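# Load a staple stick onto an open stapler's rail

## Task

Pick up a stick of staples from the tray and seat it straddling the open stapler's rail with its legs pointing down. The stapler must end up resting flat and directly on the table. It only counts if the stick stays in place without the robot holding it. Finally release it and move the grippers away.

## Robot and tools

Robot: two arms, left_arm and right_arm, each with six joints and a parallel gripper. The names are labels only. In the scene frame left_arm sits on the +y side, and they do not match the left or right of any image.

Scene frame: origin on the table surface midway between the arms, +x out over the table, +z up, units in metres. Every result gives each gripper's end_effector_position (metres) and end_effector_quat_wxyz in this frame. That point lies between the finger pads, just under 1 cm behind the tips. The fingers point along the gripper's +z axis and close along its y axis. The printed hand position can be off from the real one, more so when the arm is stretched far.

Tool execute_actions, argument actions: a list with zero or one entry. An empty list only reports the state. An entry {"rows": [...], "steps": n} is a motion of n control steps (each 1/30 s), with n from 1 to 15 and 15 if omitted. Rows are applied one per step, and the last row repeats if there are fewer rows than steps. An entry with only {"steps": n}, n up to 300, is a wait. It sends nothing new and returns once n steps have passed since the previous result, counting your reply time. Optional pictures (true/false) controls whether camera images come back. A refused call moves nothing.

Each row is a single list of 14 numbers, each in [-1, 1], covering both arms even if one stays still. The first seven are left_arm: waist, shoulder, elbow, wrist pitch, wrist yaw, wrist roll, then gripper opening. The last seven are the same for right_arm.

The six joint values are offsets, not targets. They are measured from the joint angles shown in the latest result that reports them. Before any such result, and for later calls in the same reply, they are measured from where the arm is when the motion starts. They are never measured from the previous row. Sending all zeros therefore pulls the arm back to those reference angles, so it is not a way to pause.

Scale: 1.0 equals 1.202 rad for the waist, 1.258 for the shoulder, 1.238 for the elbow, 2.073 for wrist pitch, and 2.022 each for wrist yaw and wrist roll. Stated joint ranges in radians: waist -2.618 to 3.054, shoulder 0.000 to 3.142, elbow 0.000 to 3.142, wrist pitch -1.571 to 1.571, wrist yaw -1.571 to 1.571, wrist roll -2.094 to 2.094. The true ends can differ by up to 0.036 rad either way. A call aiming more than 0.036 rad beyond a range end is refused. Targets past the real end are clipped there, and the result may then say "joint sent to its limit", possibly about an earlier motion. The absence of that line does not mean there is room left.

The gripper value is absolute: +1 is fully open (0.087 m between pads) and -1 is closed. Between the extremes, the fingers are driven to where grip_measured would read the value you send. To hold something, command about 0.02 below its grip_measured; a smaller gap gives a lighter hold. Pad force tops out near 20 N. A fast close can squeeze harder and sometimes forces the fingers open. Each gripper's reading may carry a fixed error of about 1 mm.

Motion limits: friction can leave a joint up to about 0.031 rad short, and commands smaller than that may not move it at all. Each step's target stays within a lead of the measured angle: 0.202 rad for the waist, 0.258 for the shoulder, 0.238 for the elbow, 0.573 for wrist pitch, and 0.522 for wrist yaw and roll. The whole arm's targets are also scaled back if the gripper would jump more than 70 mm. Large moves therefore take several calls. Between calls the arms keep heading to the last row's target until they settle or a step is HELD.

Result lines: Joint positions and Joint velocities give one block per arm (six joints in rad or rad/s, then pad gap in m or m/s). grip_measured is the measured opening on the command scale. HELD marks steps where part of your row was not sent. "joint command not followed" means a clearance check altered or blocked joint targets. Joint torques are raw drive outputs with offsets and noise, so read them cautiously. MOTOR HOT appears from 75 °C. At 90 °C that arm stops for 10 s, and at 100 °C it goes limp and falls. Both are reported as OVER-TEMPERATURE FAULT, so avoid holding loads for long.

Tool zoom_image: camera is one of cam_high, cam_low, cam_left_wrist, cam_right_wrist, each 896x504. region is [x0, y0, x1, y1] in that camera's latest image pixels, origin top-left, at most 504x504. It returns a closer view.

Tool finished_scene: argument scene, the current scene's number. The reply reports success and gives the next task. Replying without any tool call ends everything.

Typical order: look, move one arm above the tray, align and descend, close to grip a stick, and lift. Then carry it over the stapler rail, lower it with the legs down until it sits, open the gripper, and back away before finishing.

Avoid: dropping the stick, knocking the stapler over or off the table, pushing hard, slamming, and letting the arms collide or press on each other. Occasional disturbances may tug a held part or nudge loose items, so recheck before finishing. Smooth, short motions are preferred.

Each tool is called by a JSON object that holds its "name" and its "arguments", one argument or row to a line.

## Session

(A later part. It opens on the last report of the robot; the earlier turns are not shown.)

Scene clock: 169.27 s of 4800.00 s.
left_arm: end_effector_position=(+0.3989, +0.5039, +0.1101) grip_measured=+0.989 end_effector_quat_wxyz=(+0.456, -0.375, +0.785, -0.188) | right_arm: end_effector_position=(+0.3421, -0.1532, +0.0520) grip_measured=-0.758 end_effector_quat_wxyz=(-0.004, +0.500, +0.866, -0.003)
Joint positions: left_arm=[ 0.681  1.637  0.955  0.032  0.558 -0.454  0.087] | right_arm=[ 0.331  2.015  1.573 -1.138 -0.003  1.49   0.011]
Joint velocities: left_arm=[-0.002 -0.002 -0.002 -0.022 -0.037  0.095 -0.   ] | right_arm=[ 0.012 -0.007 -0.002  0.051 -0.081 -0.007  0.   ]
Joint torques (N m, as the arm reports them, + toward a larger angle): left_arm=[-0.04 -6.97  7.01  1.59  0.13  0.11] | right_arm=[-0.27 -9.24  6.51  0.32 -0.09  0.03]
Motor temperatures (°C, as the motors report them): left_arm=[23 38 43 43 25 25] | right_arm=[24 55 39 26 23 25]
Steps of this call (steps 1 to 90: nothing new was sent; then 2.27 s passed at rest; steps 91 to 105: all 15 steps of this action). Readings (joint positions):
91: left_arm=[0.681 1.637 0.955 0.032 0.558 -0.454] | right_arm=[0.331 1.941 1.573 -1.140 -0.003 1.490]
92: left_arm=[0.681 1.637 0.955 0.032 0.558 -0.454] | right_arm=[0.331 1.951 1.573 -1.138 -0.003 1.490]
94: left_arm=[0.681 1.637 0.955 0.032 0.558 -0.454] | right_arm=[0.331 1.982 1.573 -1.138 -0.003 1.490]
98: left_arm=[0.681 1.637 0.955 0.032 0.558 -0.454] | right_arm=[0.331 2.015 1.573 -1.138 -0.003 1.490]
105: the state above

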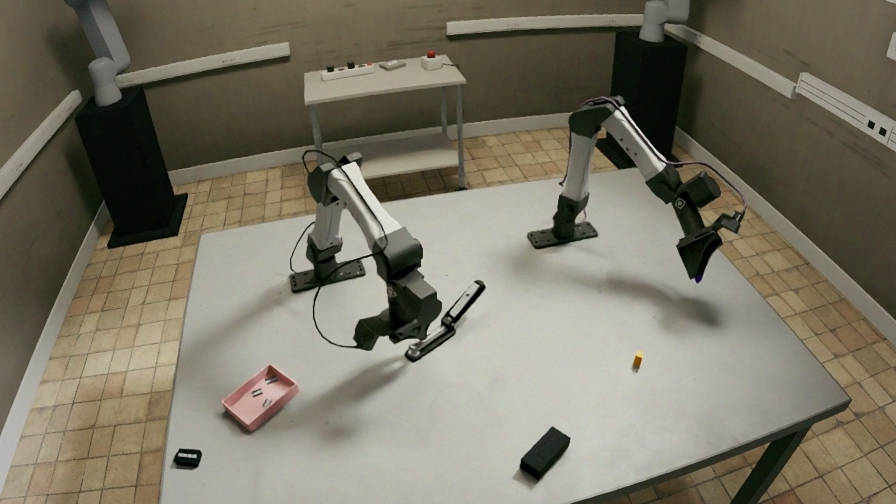

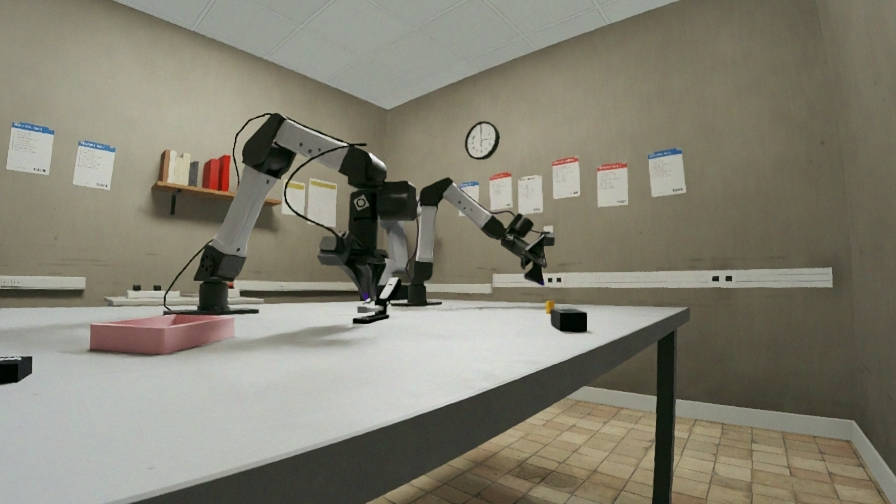

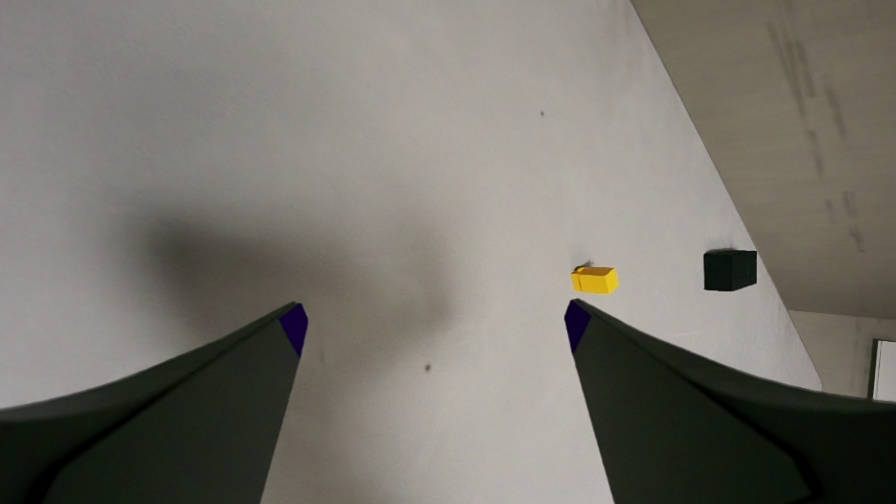

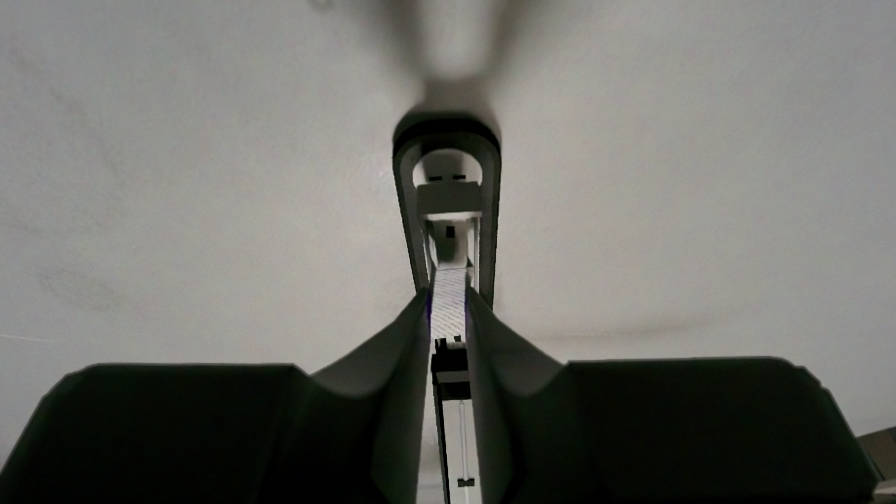

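{"name": "execute_actions", "arguments": {
  "actions": [
    {"rows": [[0,0,0,0,0,0,1,0,0,0,0,0,-0.03,-0.8]],"steps":15}
  ],
  "pictures": false
}}

{"name": "execute_actions", "arguments": {
  "actions": [
    {"rows": [[0,0,0,0,0,0,1,0,0.025,0,0,0,0,-0.8]],"steps":15}
  ]
}}

{"name": "zoom_image", "arguments": {
  "camera": "cam_right_wrist",
  "region": [350, 150, 550, 350]
}}

{"name": "zoom_image", "arguments": {
  "camera": "cam_low",
  "region": [320, 260, 440, 335]
}}

Scene clock: 178.20 s of 4800.00 s.
left_arm: end_effector_position=(+0.3989, +0.5039, +0.1101) grip_measured=+0.989 end_effector_quat_wxyz=(+0.456, -0.375, +0.785, -0.188) | right_arm: end_effector_position=(+0.3403, -0.1543, +0.0521) grip_measured=-0.758 end_effector_quat_wxyz=(-0.004, +0.478, +0.878, -0.003)
Joint positions: left_arm=[ 0.681  1.637  0.955  0.032  0.558 -0.454  0.087] | right_arm=[ 0.331  2.015  1.573 -1.138 -0.003  1.439  0.011]
Joint velocities: left_arm=[ 0.002  0.007 -0.007 -0.037  0.007 -0.066  0.   ] | right_arm=[-0.017 -0.002 -0.007 -0.066  0.007 -0.007  0.001]
Joint torques (N m, as the arm reports them, + toward a larger angle): left_arm=[ 0.04 -6.88  6.93  1.6   0.1   0.11] | right_arm=[-0.29 -9.37  6.54  0.33 -0.09 -0.09]
Motor temperatures (°C, as the motors report them): left_arm=[23 38 44 43 25 25] | right_arm=[24 53 40 26 23 25]
Steps of this call (steps 1 to 15: the robot went on to your last target; steps 16 to 90: nothing new was sent; then 5.43 s passed at rest; steps 91 to 105: all 15 steps of this action). Readings (joint positions):
91: left_arm=[0.681 1.637 0.955 0.032 0.558 -0.454] | right_arm=[0.331 2.015 1.573 -1.138 -0.003 1.482]
92: left_arm=[0.681 1.637 0.955 0.032 0.558 -0.454] | right_arm=[0.331 2.015 1.573 -1.138 -0.003 1.473]
94: left_arm=[0.681 1.637 0.955 0.032 0.558 -0.454] | right_arm=[0.331 2.015 1.573 -1.138 -0.003 1.460]
98: left_arm=[0.681 1.637 0.955 0.032 0.558 -0.454] | right_arm=[0.331 2.015 1.573 -1.138 -0.003 1.447]
105: the state above

Scene clock: 178.70 s of 4800.00 s.
left_arm: end_effector_position=(+0.3989, +0.5039, +0.1101) grip_measured=+0.989 end_effector_quat_wxyz=(+0.456, -0.375, +0.785, -0.188) | right_arm: end_effector_position=(+0.3392, -0.1548, +0.0459) grip_measured=-0.758 end_effector_quat_wxyz=(-0.009, +0.478, +0.878, -0.010)
Joint positions: left_arm=[ 0.681  1.637  0.955  0.032  0.558 -0.454  0.087] | right_arm=[ 0.331  2.033  1.573 -1.138 -0.003  1.439  0.011]
Joint velocities: left_arm=[-0.012  0.002 -0.017  0.037 -0.022 -0.022  0.001] | right_arm=[-0.002 -0.027 -0.007 -0.037 -0.037  0.007 -0.001]
Joint torques (N m, as the arm reports them, + toward a larger angle): left_arm=[-0.06 -6.97  7.    1.59  0.11  0.07] | right_arm=[-0.3  -8.4   6.5   0.28 -0.09  0.03]
Motor temperatures (°C, as the motors report them): left_arm=[23 38 44 43 25 25] | right_arm=[24 53 40 26 23 25]
Steps of this call (steps 1 to 15: all 15 steps of this action). Readings (joint positions):
1: left_arm=[0.681 1.637 0.955 0.032 0.558 -0.454] | right_arm=[0.331 2.016 1.573 -1.138 -0.003 1.439]
2: left_arm=[0.681 1.637 0.955 0.032 0.558 -0.454] | right_arm=[0.331 2.018 1.573 -1.138 -0.003 1.439]
4: left_arm=[0.681 1.637 0.955 0.032 0.558 -0.454] | right_arm=[0.331 2.025 1.573 -1.138 -0.003 1.439]
8: left_arm=[0.681 1.637 0.955 0.032 0.558 -0.454] | right_arm=[0.331 2.033 1.573 -1.138 -0.003 1.439]
15: the state above

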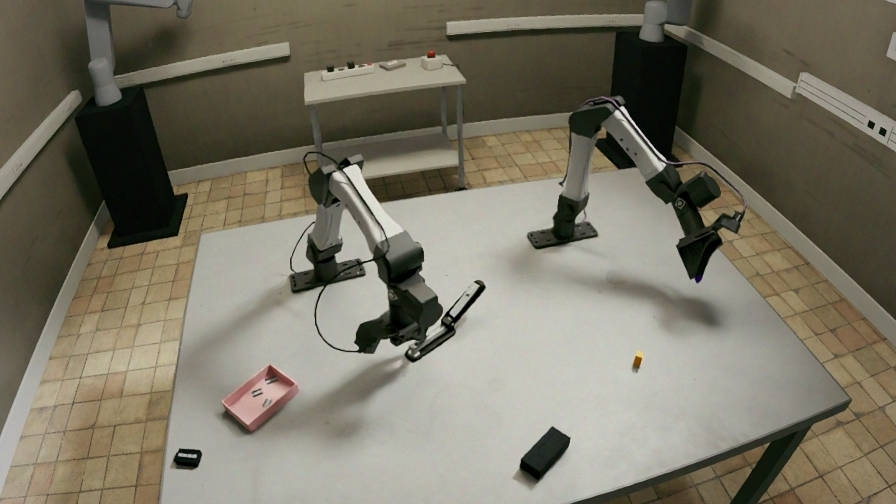

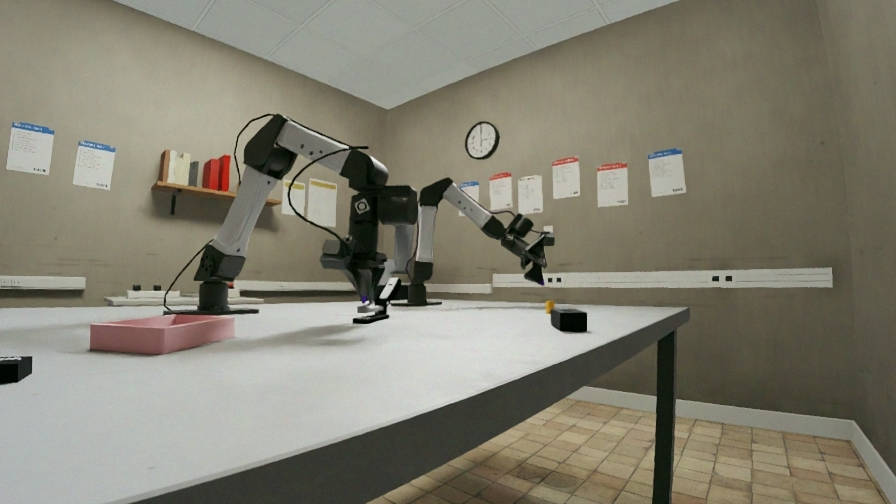

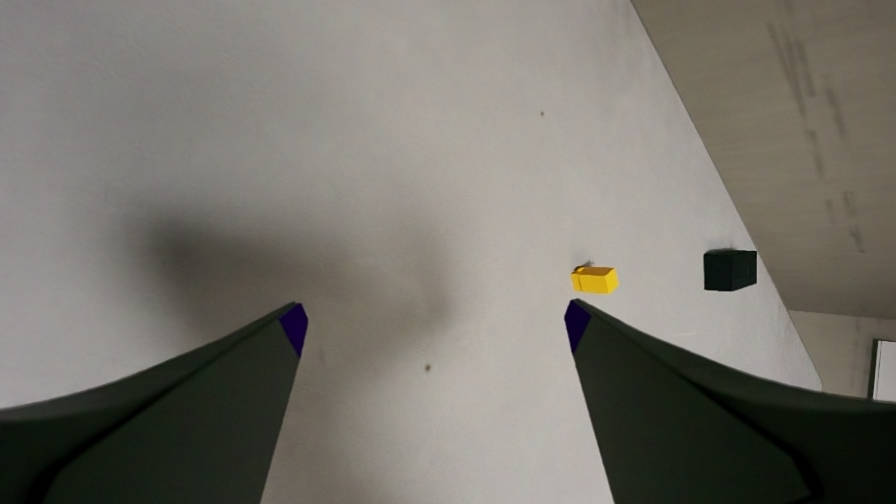

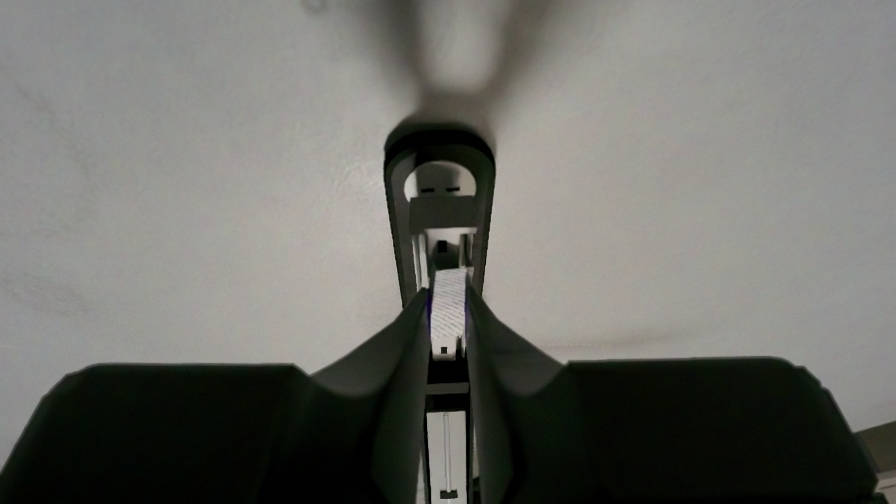

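Region (350, 150, 550, 350) of cam_right_wrist's 896x504 image, scaled by 2.520, with more detail than that image has.

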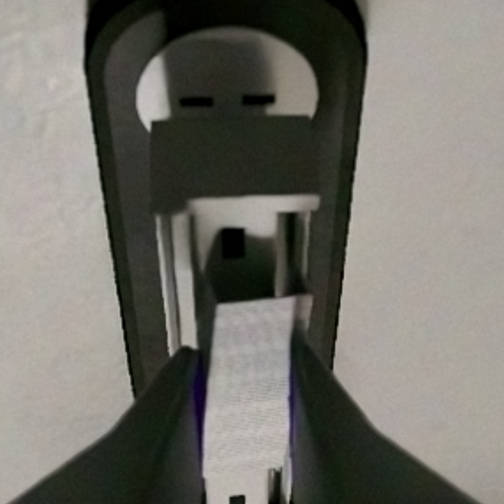

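Region (320, 260, 440, 335) of cam_low's 896x504 image, scaled by 4.200, with more detail than that image has; it fills the top 315 rows of this view, and the rest is white.

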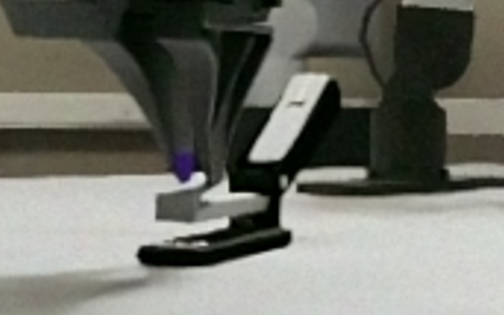

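{"name": "execute_actions", "arguments": {
  "actions": [
    {"rows": [[0,0,0,0,0,0,1,0,0,0,0.016,0,0,-0.8]],"steps":15}
  ]
}}

{"name": "zoom_image", "arguments": {
  "camera": "cam_right_wrist",
  "region": [350, 150, 550, 350]
}}

Scene clock: 183.83 s of 4800.00 s.
left_arm: end_effector_position=(+0.3989, +0.5039, +0.1101) grip_measured=+0.989 end_effector_quat_wxyz=(+0.456, -0.375, +0.785, -0.188) | right_arm: end_effector_position=(+0.3416, -0.1537, +0.0458) grip_measured=-0.758 end_effector_quat_wxyz=(-0.006, +0.478, +0.878, -0.006)
Joint positions: left_arm=[ 0.681  1.637  0.955  0.032  0.558 -0.454  0.087] | right_arm=[ 0.331  2.033  1.573 -1.128 -0.003  1.439  0.011]
Joint velocities: left_arm=[-0.007  0.017 -0.007 -0.037 -0.037 -0.051 -0.001] | right_arm=[-0.032 -0.017 -0.002  0.066 -0.037 -0.051  0.   ]
Joint torques (N m, as the arm reports them, + toward a larger angle): left_arm=[-0.01 -7.01  7.    1.6   0.11  0.08] | right_arm=[-0.29 -9.47  6.51  0.57 -0.09  0.03]
Motor temperatures (°C, as the motors report them): left_arm=[23 38 44 43 25 25] | right_arm=[24 51 40 26 23 25]
Steps of this call (steps 1 to 15: the robot went on to your last target; steps 16 to 90: nothing new was sent; then 1.63 s passed at rest; steps 91 to 105: all 15 steps of this action). Readings (joint positions):
91: left_arm=[0.681 1.637 0.955 0.032 0.558 -0.454] | right_arm=[0.331 2.033 1.573 -1.138 -0.003 1.439]
92: left_arm=[0.681 1.637 0.955 0.032 0.558 -0.454] | right_arm=[0.331 2.033 1.573 -1.135 -0.003 1.439]
94: left_arm=[0.681 1.637 0.955 0.032 0.558 -0.454] | right_arm=[0.331 2.033 1.573 -1.132 -0.003 1.439]
98: left_arm=[0.681 1.637 0.955 0.032 0.558 -0.454] | right_arm=[0.331 2.033 1.573 -1.128 -0.003 1.439]
105: the state above

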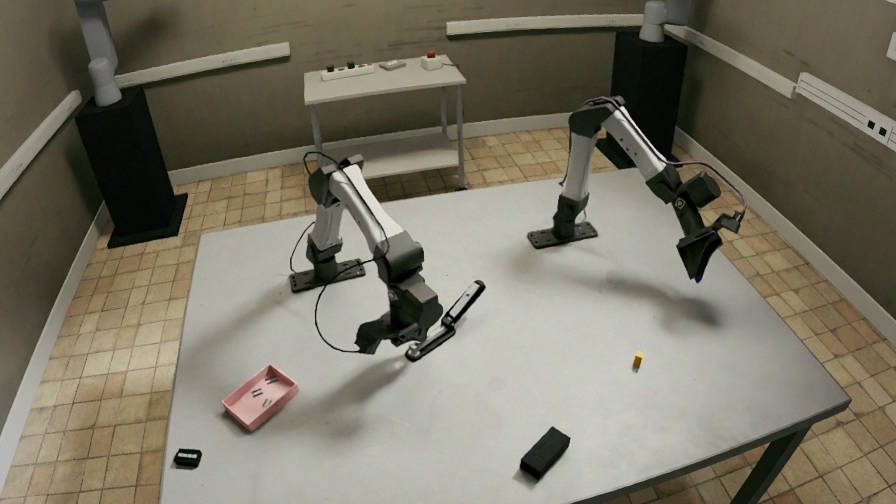

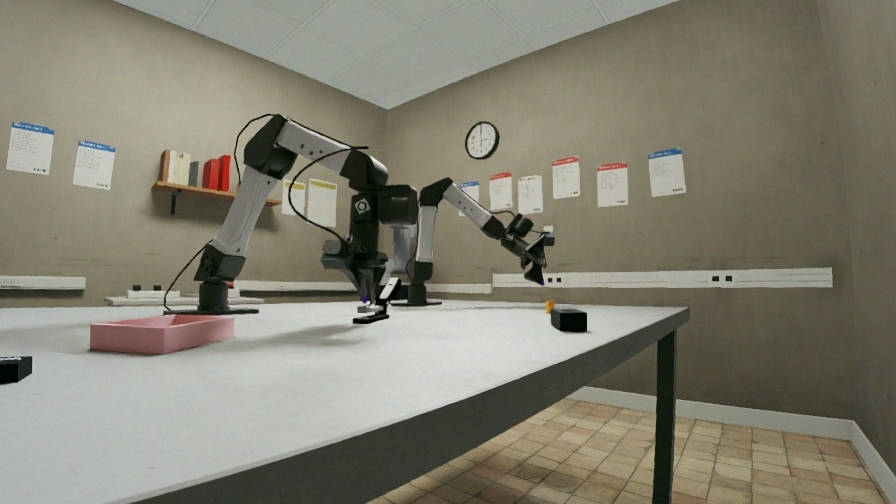

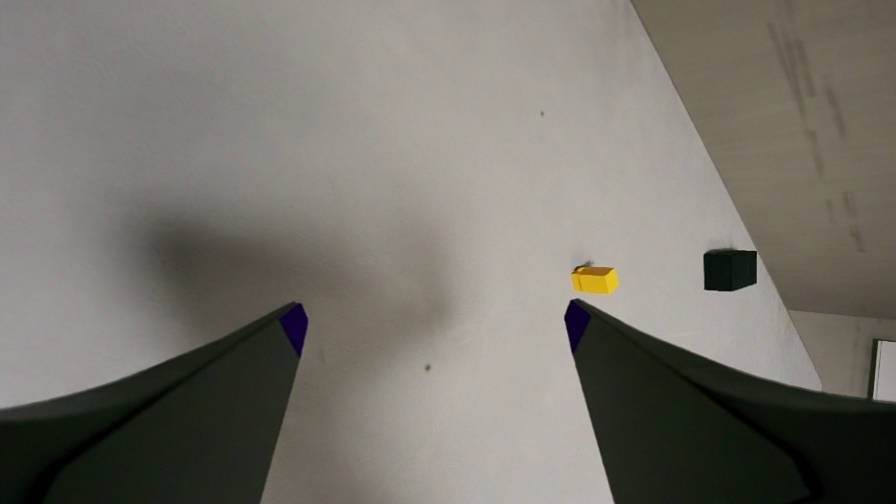

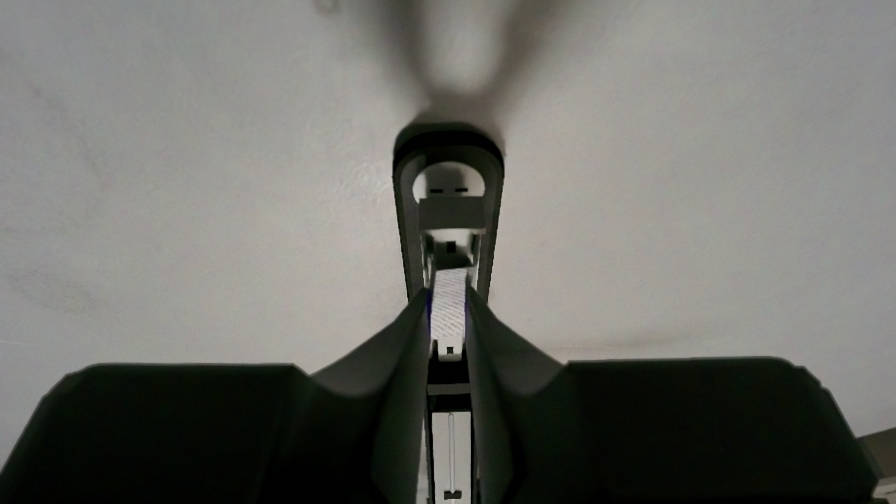

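Region (350, 150, 550, 350) of cam_right_wrist's 896x504 image, scaled by 2.520, with more detail than that image has.

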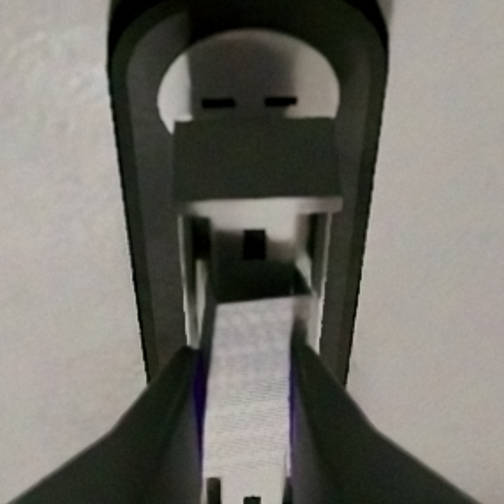

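Aligned. Lower slightly, release, lift.

{"name": "execute_actions", "arguments": {
  "actions": [
    {"rows": [[0,0,0,0,0,0,1,0,0.02,0,0,0,0,-0.8]],"steps":12}
  ],
  "pictures": false
}}

{"name": "execute_actions", "arguments": {
  "actions": [
    {"rows": [[0,0,0,0,0,0,1,0,0,0,0,0,0,-0.74],[0,0,0,0,0,0,1,0,0,0,0,0,0,-0.7],[0,0,0,0,0,0,1,0,0,0,0,0,0,-0.66],[0,0,0,0,0,0,1,0,0,0,0,0,0,-0.62]],"steps":15}
  ],
  "pictures": false
}}

{"name": "execute_actions", "arguments": {
  "actions": [
    {"rows": [[0,0,0,0,0,0,1,0,-0.11,0,0,0,0,-0.62]],"steps":15}
  ]
}}

{"name": "zoom_image", "arguments": {
  "camera": "cam_right_wrist",
  "region": [400, 130, 540, 300]
}}

{"name": "zoom_image", "arguments": {
  "camera": "cam_low",
  "region": [320, 260, 440, 335]
}}

Scene clock: 195.63 s of 4800.00 s.
left_arm: end_effector_position=(+0.3989, +0.5039, +0.1101) grip_measured=+0.989 end_effector_quat_wxyz=(+0.456, -0.375, +0.785, -0.188) | right_arm: end_effector_position=(+0.3416, -0.1537, +0.0458) grip_measured=-0.758 end_effector_quat_wxyz=(-0.006, +0.478, +0.878, -0.006)
Joint positions: left_arm=[ 0.681  1.637  0.955  0.032  0.558 -0.454  0.087] | right_arm=[ 0.331  2.033  1.573 -1.128 -0.003  1.439  0.011]
Joint velocities: left_arm=[ 0.002 -0.027 -0.017 -0.037 -0.007  0.007  0.   ] | right_arm=[-0.032 -0.002 -0.002 -0.081  0.007 -0.139 -0.   ]
Joint torques (N m, as the arm reports them, + toward a larger angle): left_arm=[-0.02 -6.9   6.98  1.58  0.12  0.1 ] | right_arm=[-0.3  -7.52  6.51  0.31 -0.09  0.03]
Motor temperatures (°C, as the motors report them): left_arm=[23 38 44 43 25 25] | right_arm=[24 50 40 26 23 25]
Steps of this call (steps 1 to 15: the robot went on to your last target; steps 16 to 90: nothing new was sent; then 8.40 s passed at rest; steps 91 to 102: all 12 steps of this action). Readings (joint positions):
91: left_arm=[0.681 1.637 0.955 0.032 0.558 -0.454] | right_arm=[0.331 2.033 1.573 -1.128 -0.003 1.439]
92: left_arm=[0.681 1.637 0.955 0.032 0.558 -0.454] | right_arm=[0.331 2.033 1.573 -1.128 -0.003 1.439]
94: left_arm=[0.681 1.637 0.955 0.032 0.558 -0.454] | right_arm=[0.331 2.033 1.573 -1.128 -0.003 1.439]
98: left_arm=[0.681 1.637 0.955 0.032 0.558 -0.454] | right_arm=[0.331 2.033 1.573 -1.128 -0.003 1.439]
102: the state above

Scene clock: 196.13 s of 4800.00 s.
left_arm: end_effector_position=(+0.3989, +0.5039, +0.1101) grip_measured=+0.989 end_effector_quat_wxyz=(+0.456, -0.375, +0.785, -0.188) | right_arm: end_effector_position=(+0.3416, -0.1537, +0.0458) grip_measured=-0.620 end_effector_quat_wxyz=(-0.006, +0.478, +0.878, -0.006)
Joint positions: left_arm=[ 0.681  1.637  0.955  0.032  0.558 -0.454  0.087] | right_arm=[ 0.331  2.033  1.573 -1.128 -0.003  1.439  0.017]
Joint velocities: left_arm=[ 0.007  0.012  0.007  0.022 -0.007 -0.081 -0.   ] | right_arm=[-0.022 -0.002 -0.007 -0.022 -0.007 -0.081  0.002]
Joint torques (N m, as the arm reports them, + toward a larger angle): left_arm=[ 0.02 -6.94  6.91  1.6   0.09  0.07] | right_arm=[-0.3  -9.48  6.52  0.31 -0.09  0.03]
Motor temperatures (°C, as the motors report them): left_arm=[23 38 44 43 25 25] | right_arm=[24 50 40 26 23 25]
Steps of this call (steps 1 to 15: all 15 steps of this action). Readings (joint positions):
1: left_arm=[0.681 1.637 0.955 0.032 0.558 -0.454] | right_arm=[0.331 2.033 1.573 -1.128 -0.003 1.439]
2: left_arm=[0.681 1.637 0.955 0.032 0.558 -0.454] | right_arm=[0.331 2.033 1.573 -1.128 -0.003 1.439]
4: left_arm=[0.681 1.637 0.955 0.032 0.558 -0.454] | right_arm=[0.331 2.033 1.573 -1.128 -0.003 1.439]
8: left_arm=[0.681 1.637 0.955 0.032 0.558 -0.454] | right_arm=[0.331 2.033 1.573 -1.128 -0.003 1.439]
15: the state above

Scene clock: 196.63 s of 4800.00 s.
left_arm: end_effector_position=(+0.3989, +0.5039, +0.1101) grip_measured=+0.989 end_effector_quat_wxyz=(+0.456, -0.375, +0.785, -0.188) | right_arm: end_effector_position=(+0.3457, -0.1518, +0.0931) grip_measured=-0.620 end_effector_quat_wxyz=(+0.032, +0.477, +0.877, +0.047)
Joint positions: left_arm=[ 0.681  1.637  0.955  0.032  0.558 -0.454  0.087] | right_arm=[ 0.331  1.896  1.568 -1.128 -0.003  1.439  0.017]
Joint velocities: left_arm=[ 0.012 -0.007 -0.002 -0.037 -0.081  0.037  0.   ] | right_arm=[-0.017  0.002 -0.022 -0.037 -0.007 -0.007  0.001]
Joint torques (N m, as the arm reports them, + toward a larger angle): left_arm=[ 0.09 -6.93  6.97  1.59  0.1   0.13] | right_arm=[-0.28 -8.89  7.26  0.61 -0.09  0.01]
Motor temperatures (°C, as the motors report them): left_arm=[23 38 44 43 25 25] | right_arm=[24 50 40 26 23 25]
Steps of this call (steps 1 to 15: all 15 steps of this action). Readings (joint positions):
1: left_arm=[0.681 1.637 0.955 0.032 0.558 -0.454] | right_arm=[0.331 2.022 1.571 -1.127 -0.003 1.439]
2: left_arm=[0.681 1.637 0.955 0.032 0.558 -0.454] | right_arm=[0.331 2.004 1.568 -1.128 -0.003 1.439]
4: left_arm=[0.681 1.637 0.955 0.032 0.558 -0.454] | right_arm=[0.331 1.952 1.568 -1.128 -0.003 1.439]
8: left_arm=[0.681 1.637 0.955 0.032 0.558 -0.454] | right_arm=[0.331 1.896 1.568 -1.128 -0.003 1.439]
15: the state above

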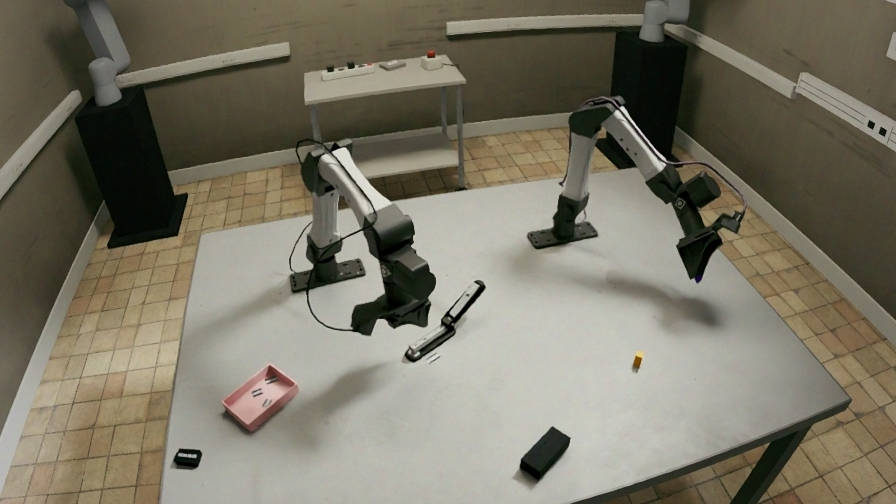

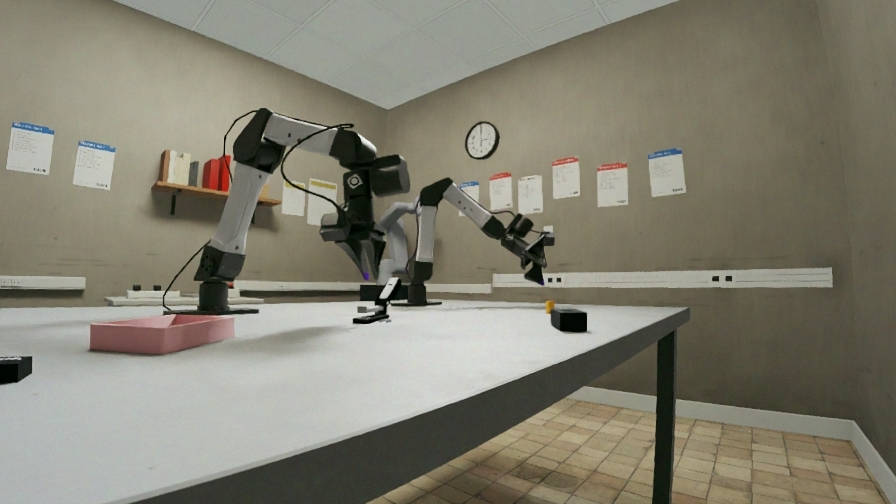

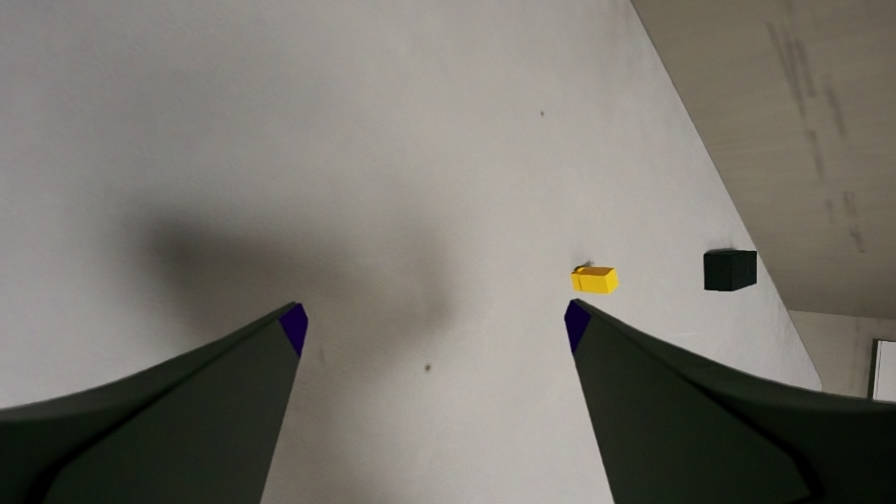

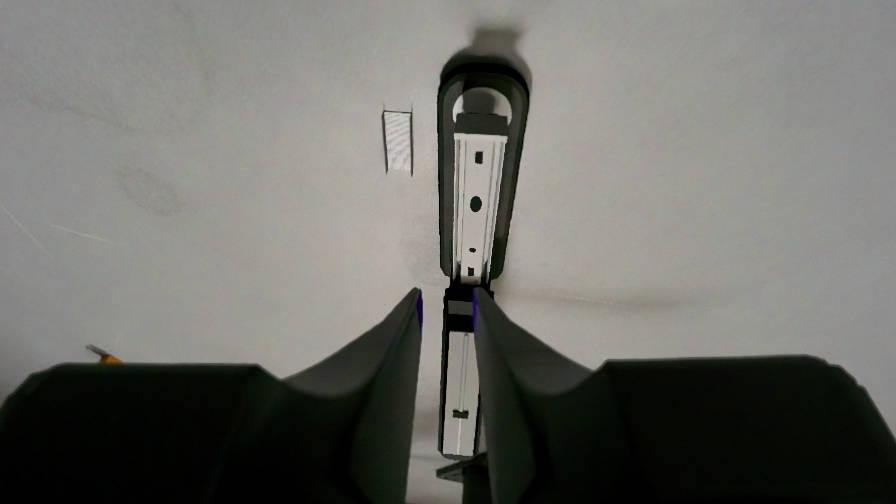

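Region (400, 130, 540, 300) of cam_right_wrist's 896x504 image, scaled by 2.965, with more detail than that image has; it fills the left 415 columns of this view, and the rest is white.

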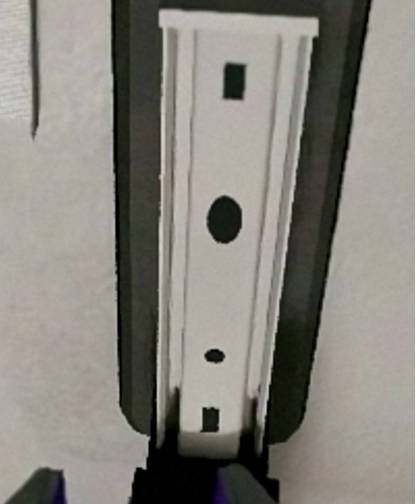

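Region (320, 260, 440, 335) of cam_low's 896x504 image, scaled by 4.200, with more detail than that image has; it fills the top 315 rows of this view, and the rest is white.

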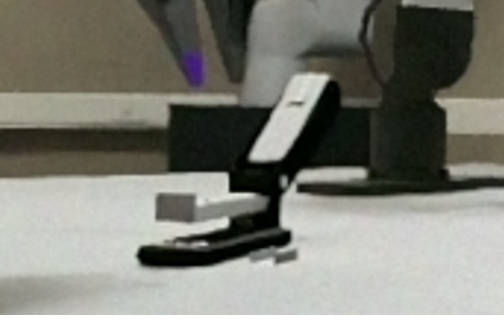

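{"name": "execute_actions", "arguments": {
  "actions": [
    {"rows": [[0,0,0,0,0,0,1,-0.05,0.09,0.095,0,0,-0.03,-0.62],[0,0,0,0,0,0,1,-0.05,0.09,0.095,0,0,-0.03,-0.62],[0,0,0,0,0,0,1,-0.05,0.09,0.095,0,0,-0.03,-0.62],[0,0,0,0,0,0,1,-0.05,0.09,0.095,0,0,-0.03,-0.62],[0,0,0,0,0,0,1,-0.05,0.09,0.095,0,0,-0.03,-0.62],[0,0,0,0,0,0,1,-0.05,0.09,0.095,0,0,-0.03,-0.62],[0,0,0,0,0,0,1,-0.05,0.09,0.095,0,0,-0.03,-0.62],[0,0,0,0,0,0,1,-0.05,0.2,0.095,0,0,-0.03,-0.62]],"steps":15}
  ],
  "pictures": false
}}

{"name": "execute_actions", "arguments": {
  "actions": [
    {"steps":15}
  ]
}}

{"name": "zoom_image", "arguments": {
  "camera": "cam_right_wrist",
  "region": [350, 150, 550, 350]
}}

Scene clock: 210.57 s of 4800.00 s.
left_arm: end_effector_position=(+0.3989, +0.5039, +0.1101) grip_measured=+0.989 end_effector_quat_wxyz=(+0.456, -0.375, +0.785, -0.188) | right_arm: end_effector_position=(+0.3716, -0.1664, +0.0233) grip_measured=-0.620 end_effector_quat_wxyz=(-0.014, +0.483, +0.875, -0.014)
Joint positions: left_arm=[ 0.681  1.637  0.955  0.032  0.558 -0.454  0.087] | right_arm=[ 0.27   2.16   1.676 -1.126 -0.005  1.39   0.017]
Joint velocities: left_arm=[-0.007  0.007 -0.002 -0.007  0.022  0.007 -0.   ] | right_arm=[ 0.002  0.017 -0.002  0.022 -0.051 -0.022 -0.   ]
Joint torques (N m, as the arm reports them, + toward a larger angle): left_arm=[ 0.05 -6.87  6.92  1.58  0.15  0.08] | right_arm=[ -0.22 -11.53   7.37   0.25  -0.07  -0.06]
Motor temperatures (°C, as the motors report them): left_arm=[23 38 44 43 25 25] | right_arm=[24 48 40 26 23 25]
Steps of this call (steps 1 to 15: the robot went on to your last target; steps 16 to 120: nothing new was sent; then 9.43 s passed at rest; steps 121 to 135: all 15 steps of this action). Readings (joint positions):
121: left_arm=[0.681 1.637 0.955 0.032 0.558 -0.454] | right_arm=[0.327 1.910 1.587 -1.142 -0.005 1.432]
122: left_arm=[0.681 1.637 0.955 0.032 0.558 -0.454] | right_arm=[0.317 1.934 1.619 -1.146 -0.006 1.423]
124: left_arm=[0.681 1.637 0.955 0.032 0.558 -0.454] | right_arm=[0.292 1.976 1.655 -1.131 -0.006 1.410]
128: left_arm=[0.681 1.637 0.955 0.032 0.558 -0.454] | right_arm=[0.270 2.018 1.663 -1.132 -0.005 1.397]
135: the state above

Scene clock: 211.07 s of 4800.00 s.
left_arm: end_effector_position=(+0.3989, +0.5039, +0.1101) grip_measured=+0.989 end_effector_quat_wxyz=(+0.456, -0.375, +0.785, -0.188) | right_arm: end_effector_position=(+0.3715, -0.1665, +0.0231) grip_measured=-0.620 end_effector_quat_wxyz=(-0.015, +0.482, +0.876, -0.014)
Joint positions: left_arm=[ 0.681  1.637  0.955  0.032  0.558 -0.454  0.087] | right_arm=[ 0.27   2.16   1.676 -1.126 -0.005  1.387  0.017]
Joint velocities: left_arm=[-0.002 -0.007 -0.002  0.037 -0.095  0.066 -0.   ] | right_arm=[ 0.002  0.002 -0.002  0.007 -0.051 -0.022  0.   ]
Joint torques (N m, as the arm reports them, + toward a larger angle): left_arm=[ 0.02 -6.82  6.91  1.6   0.13  0.11] | right_arm=[ -0.14 -11.29   7.3    0.24  -0.08  -0.08]
Motor temperatures (°C, as the motors report them): left_arm=[23 38 44 43 25 25] | right_arm=[24 48 40 26 23 25]
Steps of this call (steps 1 to 15: the robot went on to your last target). Readings (joint positions):
1: left_arm=[0.681 1.637 0.955 0.032 0.558 -0.454] | right_arm=[0.270 2.160 1.676 -1.126 -0.005 1.389]
2: left_arm=[0.681 1.637 0.955 0.032 0.558 -0.454] | right_arm=[0.270 2.160 1.676 -1.126 -0.005 1.389]
4: left_arm=[0.681 1.637 0.955 0.032 0.558 -0.454] | right_arm=[0.270 2.160 1.676 -1.126 -0.005 1.388]
8: left_arm=[0.681 1.637 0.955 0.032 0.558 -0.454] | right_arm=[0.270 2.160 1.676 -1.126 -0.005 1.388]
15: the state above
All arms were judged still, so your last target was given up. Only a new action makes them travel on or press farther. Fingers that are still opening or closing keep moving.

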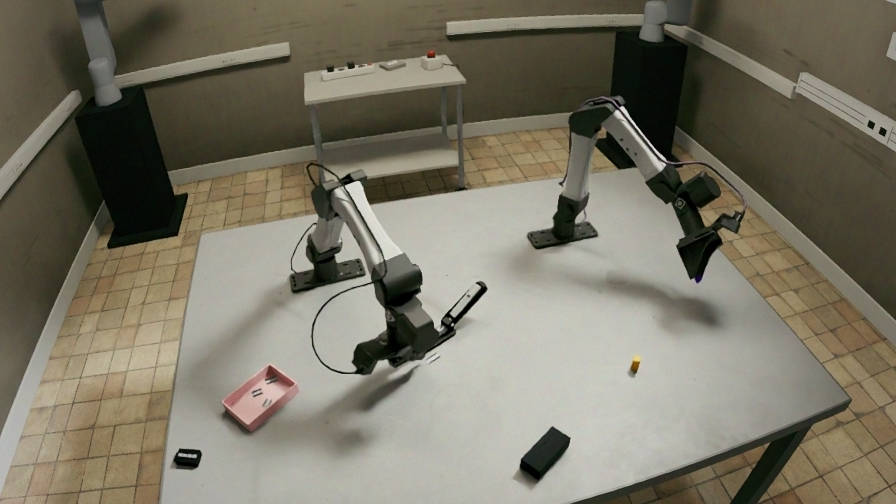

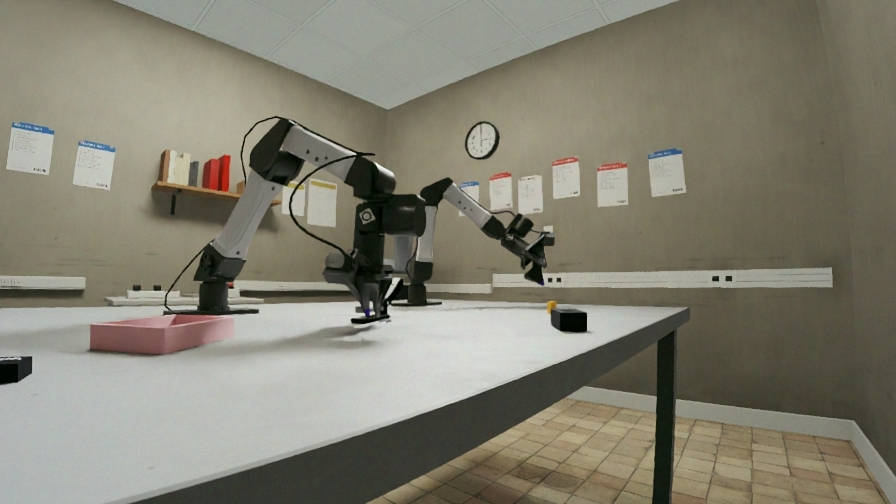

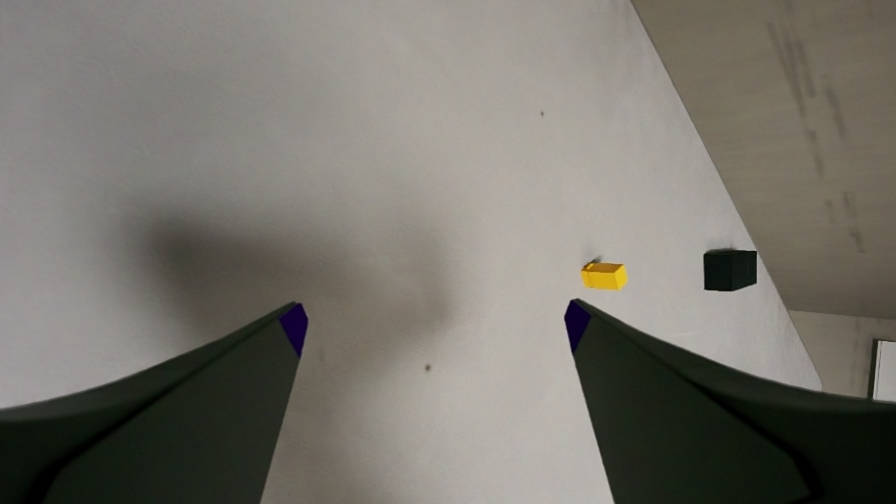

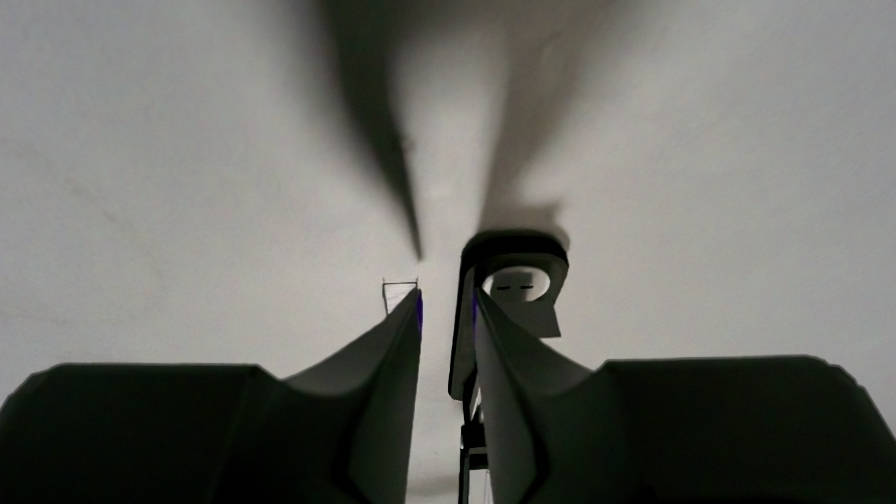

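Region (350, 150, 550, 350) of cam_right_wrist's 896x504 image, scaled by 2.520, with more detail than that image has.

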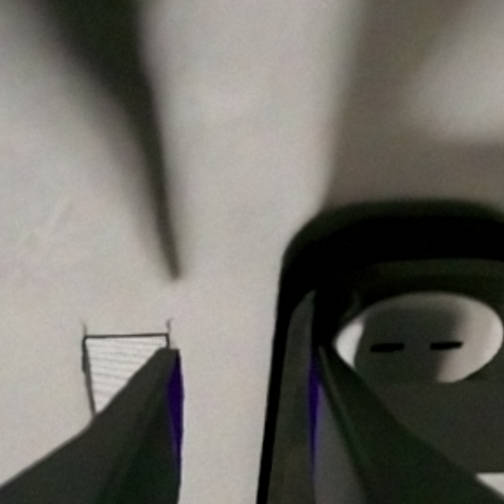

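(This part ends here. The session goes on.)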